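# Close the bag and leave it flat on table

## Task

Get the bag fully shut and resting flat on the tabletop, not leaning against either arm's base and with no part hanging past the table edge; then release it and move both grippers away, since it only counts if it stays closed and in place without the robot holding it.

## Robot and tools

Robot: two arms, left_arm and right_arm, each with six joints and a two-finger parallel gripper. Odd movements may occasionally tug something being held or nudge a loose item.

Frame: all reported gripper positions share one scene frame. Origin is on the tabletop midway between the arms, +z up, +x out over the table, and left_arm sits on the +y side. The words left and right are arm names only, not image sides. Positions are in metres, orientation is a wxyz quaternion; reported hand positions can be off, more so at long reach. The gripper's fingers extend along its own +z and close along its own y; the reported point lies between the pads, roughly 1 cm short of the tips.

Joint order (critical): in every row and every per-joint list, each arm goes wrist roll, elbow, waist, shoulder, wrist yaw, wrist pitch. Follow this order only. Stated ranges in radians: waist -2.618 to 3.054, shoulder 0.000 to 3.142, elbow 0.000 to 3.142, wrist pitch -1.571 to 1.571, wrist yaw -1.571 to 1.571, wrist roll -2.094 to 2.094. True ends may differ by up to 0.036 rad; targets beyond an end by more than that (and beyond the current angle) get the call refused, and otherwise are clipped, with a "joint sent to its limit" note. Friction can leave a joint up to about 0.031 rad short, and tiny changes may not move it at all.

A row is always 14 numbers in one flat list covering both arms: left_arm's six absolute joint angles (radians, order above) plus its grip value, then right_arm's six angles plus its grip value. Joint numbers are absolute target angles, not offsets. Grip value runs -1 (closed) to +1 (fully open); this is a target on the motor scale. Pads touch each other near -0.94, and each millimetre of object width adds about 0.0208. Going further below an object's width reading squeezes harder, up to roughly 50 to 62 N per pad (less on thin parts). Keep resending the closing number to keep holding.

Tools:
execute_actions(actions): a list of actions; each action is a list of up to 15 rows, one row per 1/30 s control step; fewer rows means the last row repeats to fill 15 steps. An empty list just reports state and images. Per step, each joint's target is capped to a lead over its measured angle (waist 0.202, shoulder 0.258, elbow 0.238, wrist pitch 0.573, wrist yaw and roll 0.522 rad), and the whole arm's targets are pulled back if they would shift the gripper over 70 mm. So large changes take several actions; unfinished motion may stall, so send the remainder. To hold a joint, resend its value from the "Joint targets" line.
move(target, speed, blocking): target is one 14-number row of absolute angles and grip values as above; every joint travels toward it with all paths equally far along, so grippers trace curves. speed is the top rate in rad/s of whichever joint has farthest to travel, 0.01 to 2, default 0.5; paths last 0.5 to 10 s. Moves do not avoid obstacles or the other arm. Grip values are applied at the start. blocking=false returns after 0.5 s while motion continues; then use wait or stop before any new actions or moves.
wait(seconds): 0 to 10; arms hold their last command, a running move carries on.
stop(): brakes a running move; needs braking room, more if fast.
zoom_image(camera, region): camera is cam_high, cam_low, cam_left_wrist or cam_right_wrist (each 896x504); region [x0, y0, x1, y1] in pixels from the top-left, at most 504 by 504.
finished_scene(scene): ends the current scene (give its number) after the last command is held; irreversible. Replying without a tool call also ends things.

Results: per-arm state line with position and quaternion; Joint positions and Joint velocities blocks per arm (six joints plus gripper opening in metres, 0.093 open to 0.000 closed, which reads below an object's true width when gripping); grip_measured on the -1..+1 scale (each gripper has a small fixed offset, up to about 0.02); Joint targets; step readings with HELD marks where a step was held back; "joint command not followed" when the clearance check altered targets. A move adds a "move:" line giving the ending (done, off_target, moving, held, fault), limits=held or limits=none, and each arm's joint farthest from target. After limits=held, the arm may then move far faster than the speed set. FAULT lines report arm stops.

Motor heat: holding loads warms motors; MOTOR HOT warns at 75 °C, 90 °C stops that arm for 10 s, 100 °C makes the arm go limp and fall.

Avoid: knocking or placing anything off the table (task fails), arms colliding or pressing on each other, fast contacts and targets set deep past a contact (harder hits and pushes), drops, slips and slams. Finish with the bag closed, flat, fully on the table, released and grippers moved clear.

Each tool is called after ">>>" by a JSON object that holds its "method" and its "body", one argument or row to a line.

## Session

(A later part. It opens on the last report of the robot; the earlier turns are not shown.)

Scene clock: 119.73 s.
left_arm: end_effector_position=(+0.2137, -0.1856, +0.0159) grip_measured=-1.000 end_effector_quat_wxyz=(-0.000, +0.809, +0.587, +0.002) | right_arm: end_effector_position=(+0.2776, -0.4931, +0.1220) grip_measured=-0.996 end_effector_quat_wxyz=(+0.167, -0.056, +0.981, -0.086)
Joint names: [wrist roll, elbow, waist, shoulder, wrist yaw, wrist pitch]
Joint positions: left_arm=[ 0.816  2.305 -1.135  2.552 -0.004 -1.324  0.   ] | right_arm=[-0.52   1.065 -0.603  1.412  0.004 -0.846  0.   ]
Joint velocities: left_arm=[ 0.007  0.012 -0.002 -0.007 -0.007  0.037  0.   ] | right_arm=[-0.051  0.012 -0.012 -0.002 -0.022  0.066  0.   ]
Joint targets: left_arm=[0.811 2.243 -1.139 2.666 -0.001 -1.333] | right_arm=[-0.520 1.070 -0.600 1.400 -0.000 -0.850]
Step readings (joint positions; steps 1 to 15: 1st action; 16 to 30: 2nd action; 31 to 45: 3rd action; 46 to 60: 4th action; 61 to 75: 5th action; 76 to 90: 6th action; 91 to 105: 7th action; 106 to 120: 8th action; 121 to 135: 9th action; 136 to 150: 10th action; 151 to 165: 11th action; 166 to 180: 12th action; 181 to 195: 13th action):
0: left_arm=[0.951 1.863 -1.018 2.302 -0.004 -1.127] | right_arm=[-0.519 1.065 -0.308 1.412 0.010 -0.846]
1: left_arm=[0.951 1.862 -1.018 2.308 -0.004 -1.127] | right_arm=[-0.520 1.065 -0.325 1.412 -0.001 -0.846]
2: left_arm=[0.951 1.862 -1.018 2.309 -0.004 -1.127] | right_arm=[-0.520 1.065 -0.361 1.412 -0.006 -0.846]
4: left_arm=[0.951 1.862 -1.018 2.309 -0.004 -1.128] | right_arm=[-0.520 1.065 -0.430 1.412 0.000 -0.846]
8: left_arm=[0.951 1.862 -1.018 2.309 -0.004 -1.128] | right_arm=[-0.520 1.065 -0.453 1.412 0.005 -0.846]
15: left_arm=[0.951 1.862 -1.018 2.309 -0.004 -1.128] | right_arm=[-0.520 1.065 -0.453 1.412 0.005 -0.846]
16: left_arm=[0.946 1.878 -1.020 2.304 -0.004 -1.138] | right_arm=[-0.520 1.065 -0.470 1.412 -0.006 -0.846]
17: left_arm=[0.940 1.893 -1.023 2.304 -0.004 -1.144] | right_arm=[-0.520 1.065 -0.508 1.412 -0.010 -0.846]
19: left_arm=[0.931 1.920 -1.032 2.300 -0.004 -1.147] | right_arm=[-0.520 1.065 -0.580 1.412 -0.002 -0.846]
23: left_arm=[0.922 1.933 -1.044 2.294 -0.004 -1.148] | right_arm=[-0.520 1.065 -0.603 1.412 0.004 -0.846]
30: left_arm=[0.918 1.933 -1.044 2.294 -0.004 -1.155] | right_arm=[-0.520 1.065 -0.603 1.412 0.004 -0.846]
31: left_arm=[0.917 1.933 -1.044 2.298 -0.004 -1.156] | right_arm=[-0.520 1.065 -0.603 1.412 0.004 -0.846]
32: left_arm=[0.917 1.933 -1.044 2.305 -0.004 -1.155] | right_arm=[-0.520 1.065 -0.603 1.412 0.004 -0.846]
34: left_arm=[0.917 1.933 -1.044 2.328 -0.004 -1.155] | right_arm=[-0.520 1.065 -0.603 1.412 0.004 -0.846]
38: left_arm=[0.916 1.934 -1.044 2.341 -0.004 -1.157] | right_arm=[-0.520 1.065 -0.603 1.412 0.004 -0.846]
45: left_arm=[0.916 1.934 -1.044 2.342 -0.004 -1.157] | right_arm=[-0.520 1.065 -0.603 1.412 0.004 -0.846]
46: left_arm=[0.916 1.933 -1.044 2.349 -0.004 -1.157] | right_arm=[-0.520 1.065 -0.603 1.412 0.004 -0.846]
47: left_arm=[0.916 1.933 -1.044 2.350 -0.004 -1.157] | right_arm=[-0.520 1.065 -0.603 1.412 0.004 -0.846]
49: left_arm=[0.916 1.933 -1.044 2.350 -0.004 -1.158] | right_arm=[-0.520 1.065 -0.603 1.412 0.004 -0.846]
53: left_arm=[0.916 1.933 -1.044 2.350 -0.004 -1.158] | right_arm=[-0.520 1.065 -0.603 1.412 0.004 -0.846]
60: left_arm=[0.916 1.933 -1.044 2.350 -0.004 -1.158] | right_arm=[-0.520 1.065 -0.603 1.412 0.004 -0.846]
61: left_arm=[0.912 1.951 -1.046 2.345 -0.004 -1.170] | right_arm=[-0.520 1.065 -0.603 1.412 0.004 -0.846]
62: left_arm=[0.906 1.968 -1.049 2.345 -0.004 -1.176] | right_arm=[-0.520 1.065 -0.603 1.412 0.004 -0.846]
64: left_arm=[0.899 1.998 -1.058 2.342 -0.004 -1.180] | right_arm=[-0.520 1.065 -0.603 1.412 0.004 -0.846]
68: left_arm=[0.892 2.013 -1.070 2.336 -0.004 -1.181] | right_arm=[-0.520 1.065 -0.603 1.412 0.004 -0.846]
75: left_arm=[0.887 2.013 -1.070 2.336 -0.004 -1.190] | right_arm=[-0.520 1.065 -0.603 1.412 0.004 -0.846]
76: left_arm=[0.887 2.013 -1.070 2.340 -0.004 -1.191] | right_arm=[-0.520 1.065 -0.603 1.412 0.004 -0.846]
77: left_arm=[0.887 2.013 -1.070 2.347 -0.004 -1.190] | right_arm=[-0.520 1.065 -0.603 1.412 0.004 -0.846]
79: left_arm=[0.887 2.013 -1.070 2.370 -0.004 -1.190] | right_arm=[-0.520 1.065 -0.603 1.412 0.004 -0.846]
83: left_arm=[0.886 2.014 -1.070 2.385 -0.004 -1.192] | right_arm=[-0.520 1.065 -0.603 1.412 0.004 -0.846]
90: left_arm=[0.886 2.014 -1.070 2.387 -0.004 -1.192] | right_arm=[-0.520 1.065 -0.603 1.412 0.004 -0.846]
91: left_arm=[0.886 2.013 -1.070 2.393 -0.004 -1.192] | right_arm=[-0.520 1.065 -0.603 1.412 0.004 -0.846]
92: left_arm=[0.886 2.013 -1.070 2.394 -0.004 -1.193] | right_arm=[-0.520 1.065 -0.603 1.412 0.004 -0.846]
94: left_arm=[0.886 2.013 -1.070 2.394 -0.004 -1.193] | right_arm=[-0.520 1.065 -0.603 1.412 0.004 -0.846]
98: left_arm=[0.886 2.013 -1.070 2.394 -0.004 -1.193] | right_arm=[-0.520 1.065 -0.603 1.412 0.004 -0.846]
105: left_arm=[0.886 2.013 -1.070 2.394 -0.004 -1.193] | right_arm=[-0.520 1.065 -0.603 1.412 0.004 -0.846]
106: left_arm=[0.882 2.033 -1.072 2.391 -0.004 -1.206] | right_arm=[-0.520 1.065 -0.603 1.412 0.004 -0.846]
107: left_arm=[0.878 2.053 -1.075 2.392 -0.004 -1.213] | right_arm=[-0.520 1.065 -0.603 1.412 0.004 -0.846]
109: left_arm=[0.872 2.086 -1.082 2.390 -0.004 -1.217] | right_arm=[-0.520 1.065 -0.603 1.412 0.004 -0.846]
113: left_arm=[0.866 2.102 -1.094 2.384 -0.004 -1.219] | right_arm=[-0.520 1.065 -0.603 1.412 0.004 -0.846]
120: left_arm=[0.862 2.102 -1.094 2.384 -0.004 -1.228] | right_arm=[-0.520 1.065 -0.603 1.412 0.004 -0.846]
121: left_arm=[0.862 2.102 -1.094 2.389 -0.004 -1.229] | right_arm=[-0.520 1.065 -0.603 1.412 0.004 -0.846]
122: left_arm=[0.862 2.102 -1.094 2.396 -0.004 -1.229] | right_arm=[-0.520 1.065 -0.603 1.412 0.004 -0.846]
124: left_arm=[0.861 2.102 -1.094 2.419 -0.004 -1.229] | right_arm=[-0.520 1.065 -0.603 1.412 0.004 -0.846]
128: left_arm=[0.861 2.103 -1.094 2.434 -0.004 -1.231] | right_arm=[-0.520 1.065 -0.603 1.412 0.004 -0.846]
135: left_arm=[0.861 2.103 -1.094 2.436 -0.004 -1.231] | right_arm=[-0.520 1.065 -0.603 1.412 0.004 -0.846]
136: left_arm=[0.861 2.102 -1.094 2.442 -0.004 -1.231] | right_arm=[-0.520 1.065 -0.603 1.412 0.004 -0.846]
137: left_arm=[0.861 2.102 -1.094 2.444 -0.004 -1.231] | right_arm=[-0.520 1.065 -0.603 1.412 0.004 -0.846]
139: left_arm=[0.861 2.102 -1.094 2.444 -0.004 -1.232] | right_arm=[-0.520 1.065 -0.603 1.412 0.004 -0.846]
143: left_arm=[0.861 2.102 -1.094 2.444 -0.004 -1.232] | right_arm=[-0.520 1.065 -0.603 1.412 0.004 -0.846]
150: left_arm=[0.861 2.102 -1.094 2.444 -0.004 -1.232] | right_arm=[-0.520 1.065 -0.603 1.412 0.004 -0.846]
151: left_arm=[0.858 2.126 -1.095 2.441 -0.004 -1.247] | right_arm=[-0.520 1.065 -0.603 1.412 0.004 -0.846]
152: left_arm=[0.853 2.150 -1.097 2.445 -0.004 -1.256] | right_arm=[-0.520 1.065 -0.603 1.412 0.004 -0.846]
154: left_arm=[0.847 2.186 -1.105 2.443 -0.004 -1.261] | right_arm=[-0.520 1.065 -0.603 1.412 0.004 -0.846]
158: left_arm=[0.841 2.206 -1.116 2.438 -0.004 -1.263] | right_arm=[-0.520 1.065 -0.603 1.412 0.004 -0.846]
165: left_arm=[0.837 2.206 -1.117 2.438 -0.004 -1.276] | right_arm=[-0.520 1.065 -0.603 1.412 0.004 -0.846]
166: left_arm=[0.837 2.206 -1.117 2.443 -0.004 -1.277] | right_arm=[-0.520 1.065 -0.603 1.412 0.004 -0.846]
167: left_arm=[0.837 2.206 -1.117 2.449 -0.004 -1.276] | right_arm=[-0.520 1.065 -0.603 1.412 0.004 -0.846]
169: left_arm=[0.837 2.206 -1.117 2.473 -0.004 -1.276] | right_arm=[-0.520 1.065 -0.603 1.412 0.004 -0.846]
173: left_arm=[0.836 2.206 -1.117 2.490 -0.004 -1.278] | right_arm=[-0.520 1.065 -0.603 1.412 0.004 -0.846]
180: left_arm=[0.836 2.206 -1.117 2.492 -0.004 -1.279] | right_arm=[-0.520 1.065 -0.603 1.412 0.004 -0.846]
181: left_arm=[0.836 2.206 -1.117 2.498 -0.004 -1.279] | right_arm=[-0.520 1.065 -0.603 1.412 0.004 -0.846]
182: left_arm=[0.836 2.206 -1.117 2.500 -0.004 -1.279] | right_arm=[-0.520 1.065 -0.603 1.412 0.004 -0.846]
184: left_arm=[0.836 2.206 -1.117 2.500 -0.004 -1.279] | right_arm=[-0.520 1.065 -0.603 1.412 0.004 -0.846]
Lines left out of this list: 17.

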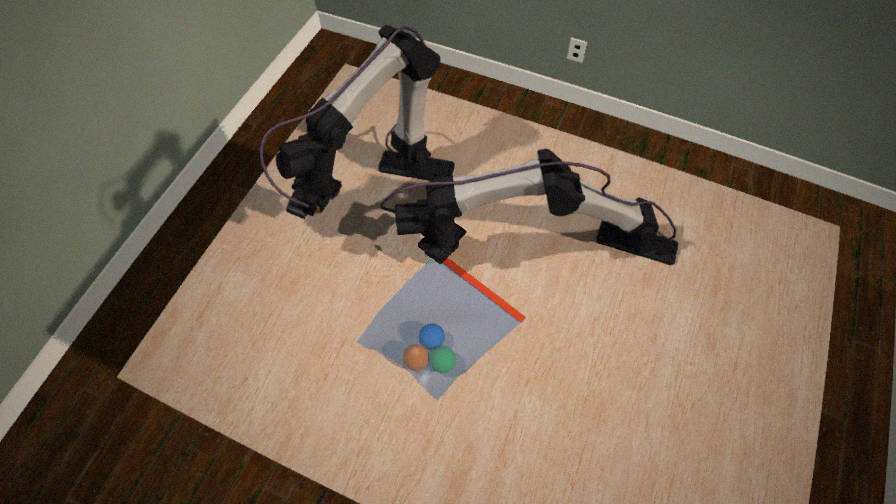

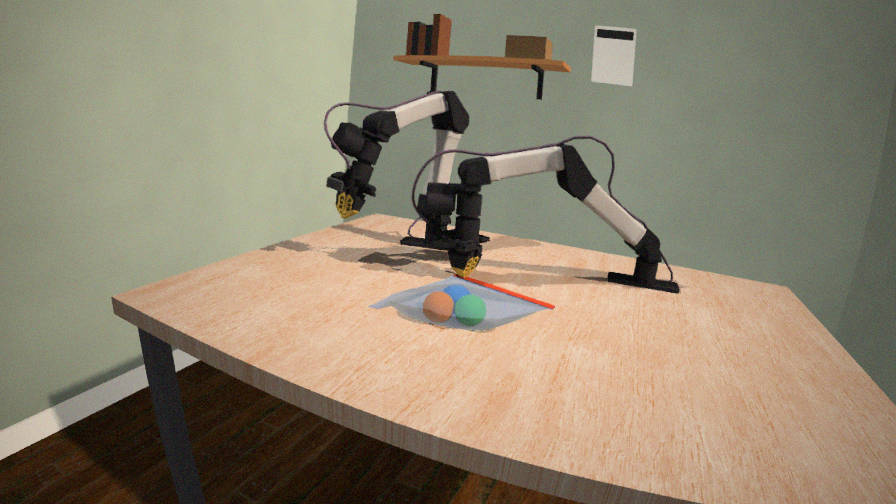

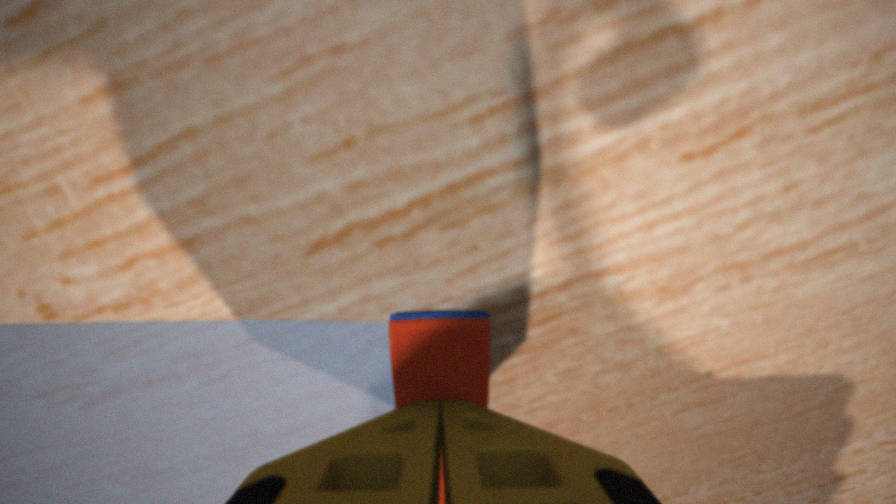

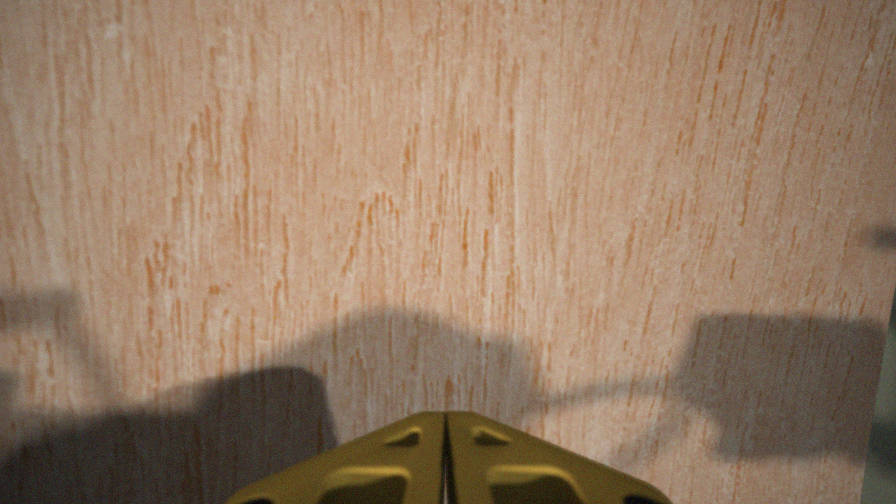

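>>> {"method": "execute_actions", "body": {
  "actions": [
    [[0.79,2.46,-1.162,2.58,0,-1.405,-1,-0.52,1.07,-0.6,1.4,0,-0.85,-1]],
    [[0.79,2.44,-1.162,2.655,0,-1.405,-1,-0.52,1.07,-0.6,1.4,0,-0.85,-1]],
    [[0.79,2.38,-1.162,2.77,0,-1.405,-1,-0.52,1.07,-0.6,1.4,0,-0.85,-1]],
    [[0.79,2.46,-1.162,2.55,0,-1.405,-1,-0.52,1.07,-0.6,1.4,0,-0.85,-1]]
  ]
}}

>>> {"method": "move", "body": {
  "target": [0,0.6,-0.95,1.0,0,-0.55,-1,-0.52,1.07,-0.6,1.4,0,-0.85,-1],
  "speed": 1.2
}}

>>> {"method": "zoom_image", "body": {
  "camera": "cam_low",
  "region": [445, 265, 565, 315]
}}

Scene clock: 126.77 s.
left_arm: end_effector_position=(+0.2114, -0.2061, +0.0621) grip_measured=-1.000 end_effector_quat_wxyz=(+0.045, +0.809, +0.585, -0.005) | right_arm: end_effector_position=(+0.2776, -0.4931, +0.1220) grip_measured=-0.996 end_effector_quat_wxyz=(+0.167, -0.056, +0.981, -0.086)
Joint names: [wrist roll, elbow, waist, shoulder, wrist yaw, wrist pitch]
Joint positions: left_arm=[ 0.796  2.456 -1.158  2.537 -0.004 -1.398  0.   ] | right_arm=[-0.52   1.065 -0.603  1.412  0.004 -0.846  0.   ]
Joint velocities: left_arm=[ 0.037 -0.022  0.007 -0.022 -0.007 -0.037  0.   ] | right_arm=[ 0.007 -0.002  0.002 -0.007  0.022 -0.022  0.   ]
Joint targets: left_arm=[0.790 2.460 -1.162 2.550 0.000 -1.405] | right_arm=[-0.520 1.070 -0.600 1.400 0.000 -0.850]
Step readings (joint positions; steps 1 to 15: 1st action; 16 to 30: 2nd action; 31 to 45: 3rd action; 46 to 60: 4th action):
0: left_arm=[0.816 2.305 -1.135 2.552 -0.004 -1.324] | right_arm=[-0.520 1.065 -0.603 1.412 0.004 -0.846]
1: left_arm=[0.813 2.339 -1.136 2.555 -0.004 -1.345] | right_arm=[-0.520 1.065 -0.603 1.412 0.004 -0.846]
2: left_arm=[0.810 2.379 -1.138 2.568 -0.004 -1.359] | right_arm=[-0.520 1.065 -0.603 1.412 0.004 -0.846]
4: left_arm=[0.805 2.428 -1.145 2.570 -0.004 -1.365] | right_arm=[-0.520 1.065 -0.603 1.412 0.004 -0.846]
8: left_arm=[0.800 2.456 -1.157 2.566 -0.004 -1.373] | right_arm=[-0.520 1.065 -0.603 1.412 0.004 -0.846]
15: left_arm=[0.797 2.456 -1.158 2.566 -0.004 -1.390] | right_arm=[-0.520 1.065 -0.603 1.412 0.004 -0.846]
16: left_arm=[0.797 2.456 -1.158 2.571 -0.004 -1.390] | right_arm=[-0.520 1.065 -0.603 1.412 0.004 -0.846]
17: left_arm=[0.797 2.456 -1.158 2.577 -0.004 -1.390] | right_arm=[-0.520 1.065 -0.603 1.412 0.004 -0.846]
19: left_arm=[0.797 2.456 -1.158 2.600 -0.004 -1.390] | right_arm=[-0.520 1.065 -0.603 1.412 0.004 -0.846]
23: left_arm=[0.797 2.456 -1.158 2.621 -0.004 -1.393] | right_arm=[-0.520 1.065 -0.603 1.412 0.004 -0.846]
30: left_arm=[0.797 2.456 -1.158 2.624 -0.004 -1.394] | right_arm=[-0.520 1.065 -0.603 1.412 0.004 -0.846]
31: left_arm=[0.797 2.455 -1.158 2.630 -0.004 -1.394] | right_arm=[-0.520 1.065 -0.603 1.412 0.004 -0.846]
32: left_arm=[0.797 2.455 -1.158 2.631 -0.004 -1.394] | right_arm=[-0.520 1.065 -0.603 1.412 0.004 -0.846]
34: left_arm=[0.797 2.455 -1.158 2.631 -0.004 -1.394] | right_arm=[-0.520 1.065 -0.603 1.412 0.004 -0.846]
38: left_arm=[0.797 2.455 -1.158 2.631 -0.004 -1.394] | right_arm=[-0.520 1.065 -0.603 1.412 0.004 -0.846]
45: left_arm=[0.797 2.455 -1.158 2.631 -0.004 -1.394] | right_arm=[-0.520 1.065 -0.603 1.412 0.004 -0.846]
46: left_arm=[0.796 2.456 -1.158 2.617 -0.004 -1.394] | right_arm=[-0.520 1.065 -0.603 1.412 0.004 -0.846]
47: left_arm=[0.796 2.456 -1.158 2.608 -0.004 -1.398] | right_arm=[-0.520 1.065 -0.603 1.412 0.004 -0.846]
49: left_arm=[0.796 2.456 -1.158 2.579 -0.004 -1.398] | right_arm=[-0.520 1.065 -0.603 1.412 0.004 -0.846]
53: left_arm=[0.796 2.456 -1.158 2.539 -0.004 -1.398] | right_arm=[-0.520 1.065 -0.603 1.412 0.004 -0.846]
60: Joint positions above

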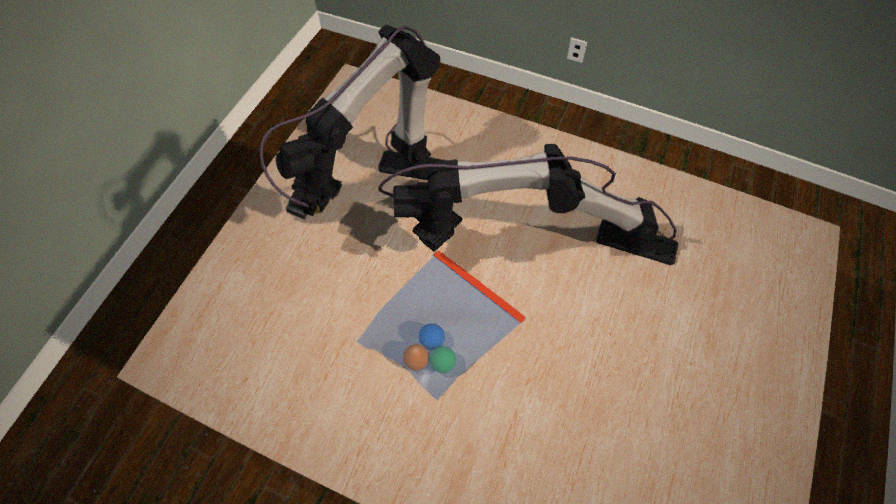

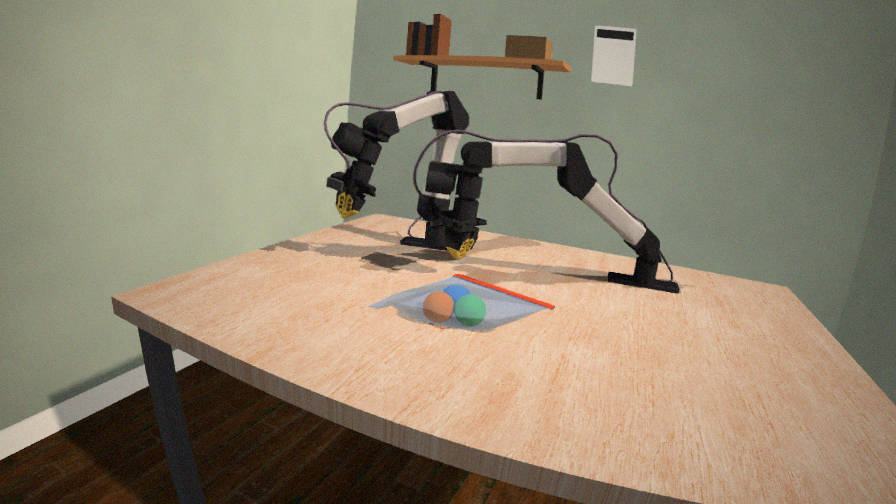

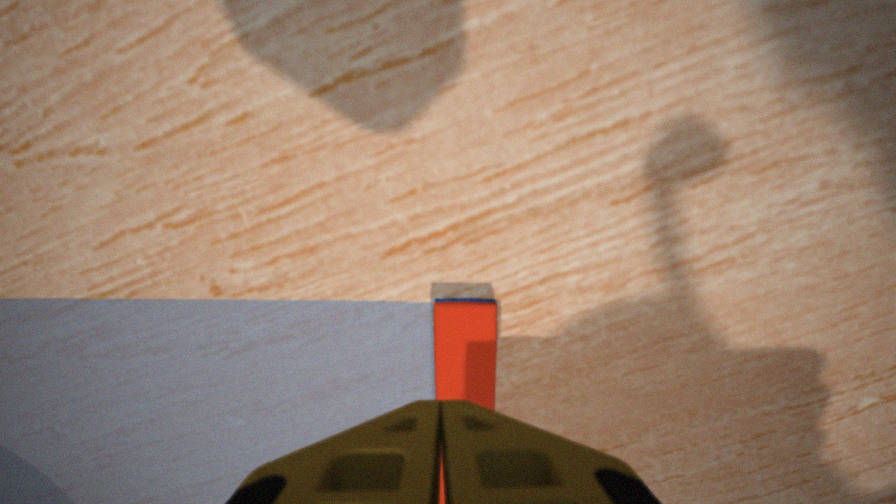

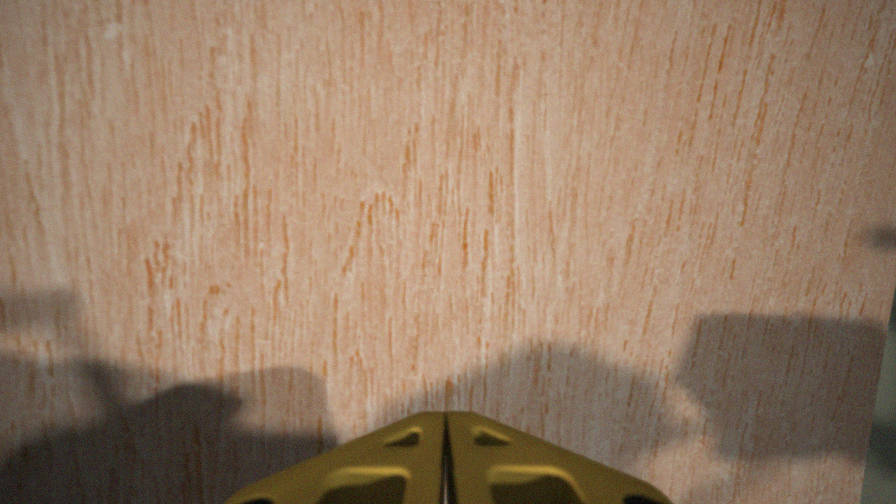

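Scene clock: 129.23 s.
left_arm: end_effector_position=(+0.1483, +0.0329, +0.1029) grip_measured=-1.000 end_effector_quat_wxyz=(+0.279, +0.414, +0.857, -0.131) | right_arm: end_effector_position=(+0.2776, -0.4931, +0.1220) grip_measured=-0.996 end_effector_quat_wxyz=(+0.167, -0.056, +0.981, -0.086)
Joint names: [wrist roll, elbow, waist, shoulder, wrist yaw, wrist pitch]
Joint positions: left_arm=[ 0.007  0.622 -0.959  1.017 -0.004 -0.549  0.   ] | right_arm=[-0.52   1.065 -0.603  1.412  0.004 -0.846  0.   ]
Joint velocities: left_arm=[-0.037 -0.002 -0.012 -0.007 -0.007 -0.022  0.   ] | right_arm=[-0.007 -0.012  0.007 -0.012 -0.007 -0.037  0.   ]
Joint targets: left_arm=[-0.000 0.600 -0.950 1.000 0.000 -0.550] | right_arm=[-0.520 1.070 -0.600 1.400 -0.000 -0.850]
move: off_target (left_arm); limits=none; left_arm: farthest joint: the elbow, 0.022 radians from its target (1.856 radians at the start); right_arm: farthest joint: the shoulder, 0.012 radians from its target (0.012 radians at the start)

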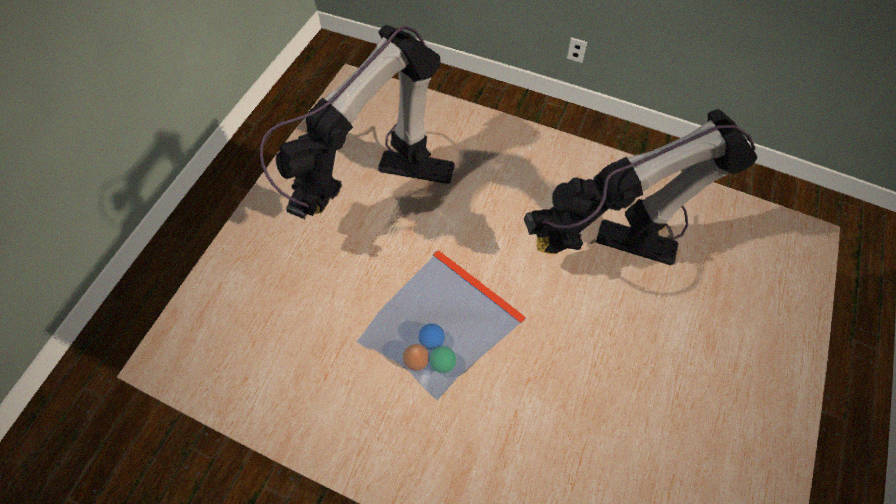

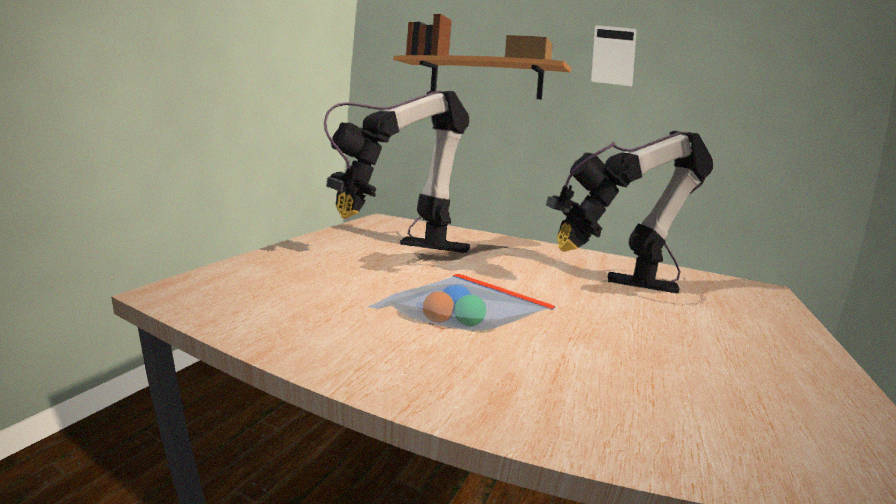

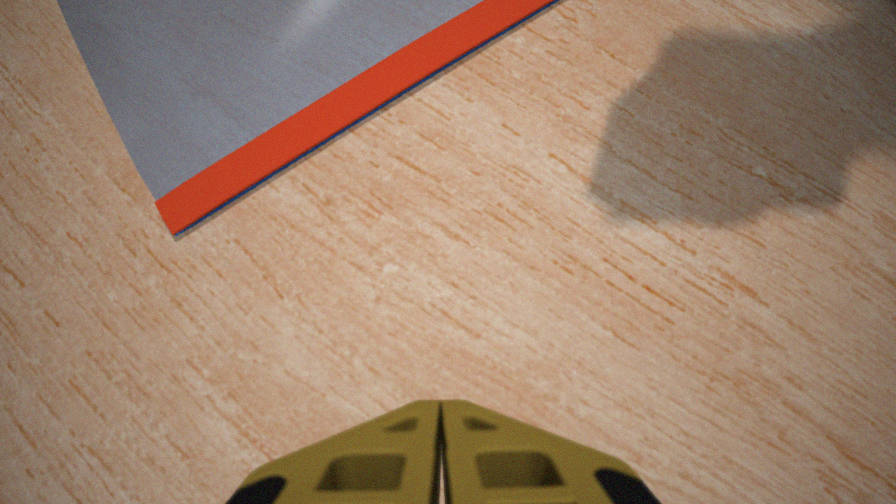

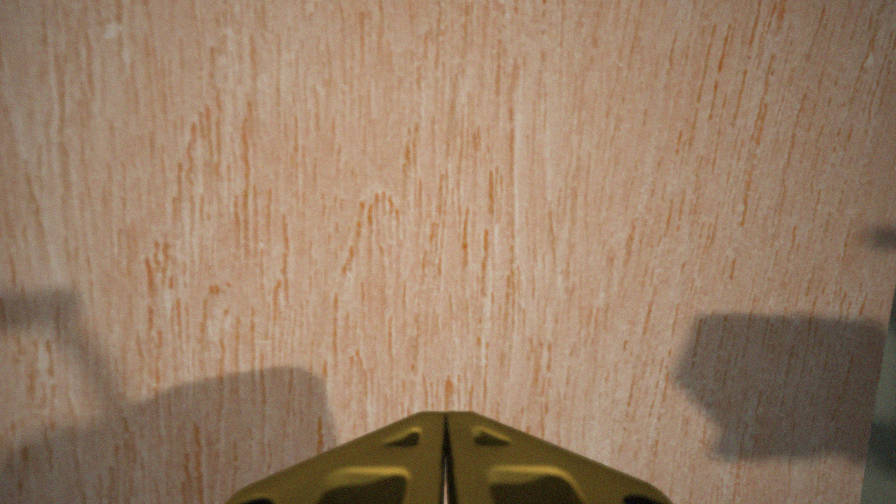

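Region (445, 265, 565, 315) of cam_low's 896x504 image, scaled by 4.200, with more detail than that image has; it fills the top 210 rows of this view, and the rest is white.

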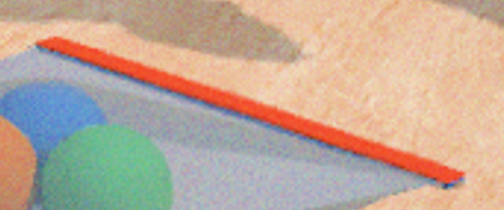

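>>> {"method": "finished_scene", "body": {
  "scene": 1
}}

The scene is finished: the task was done.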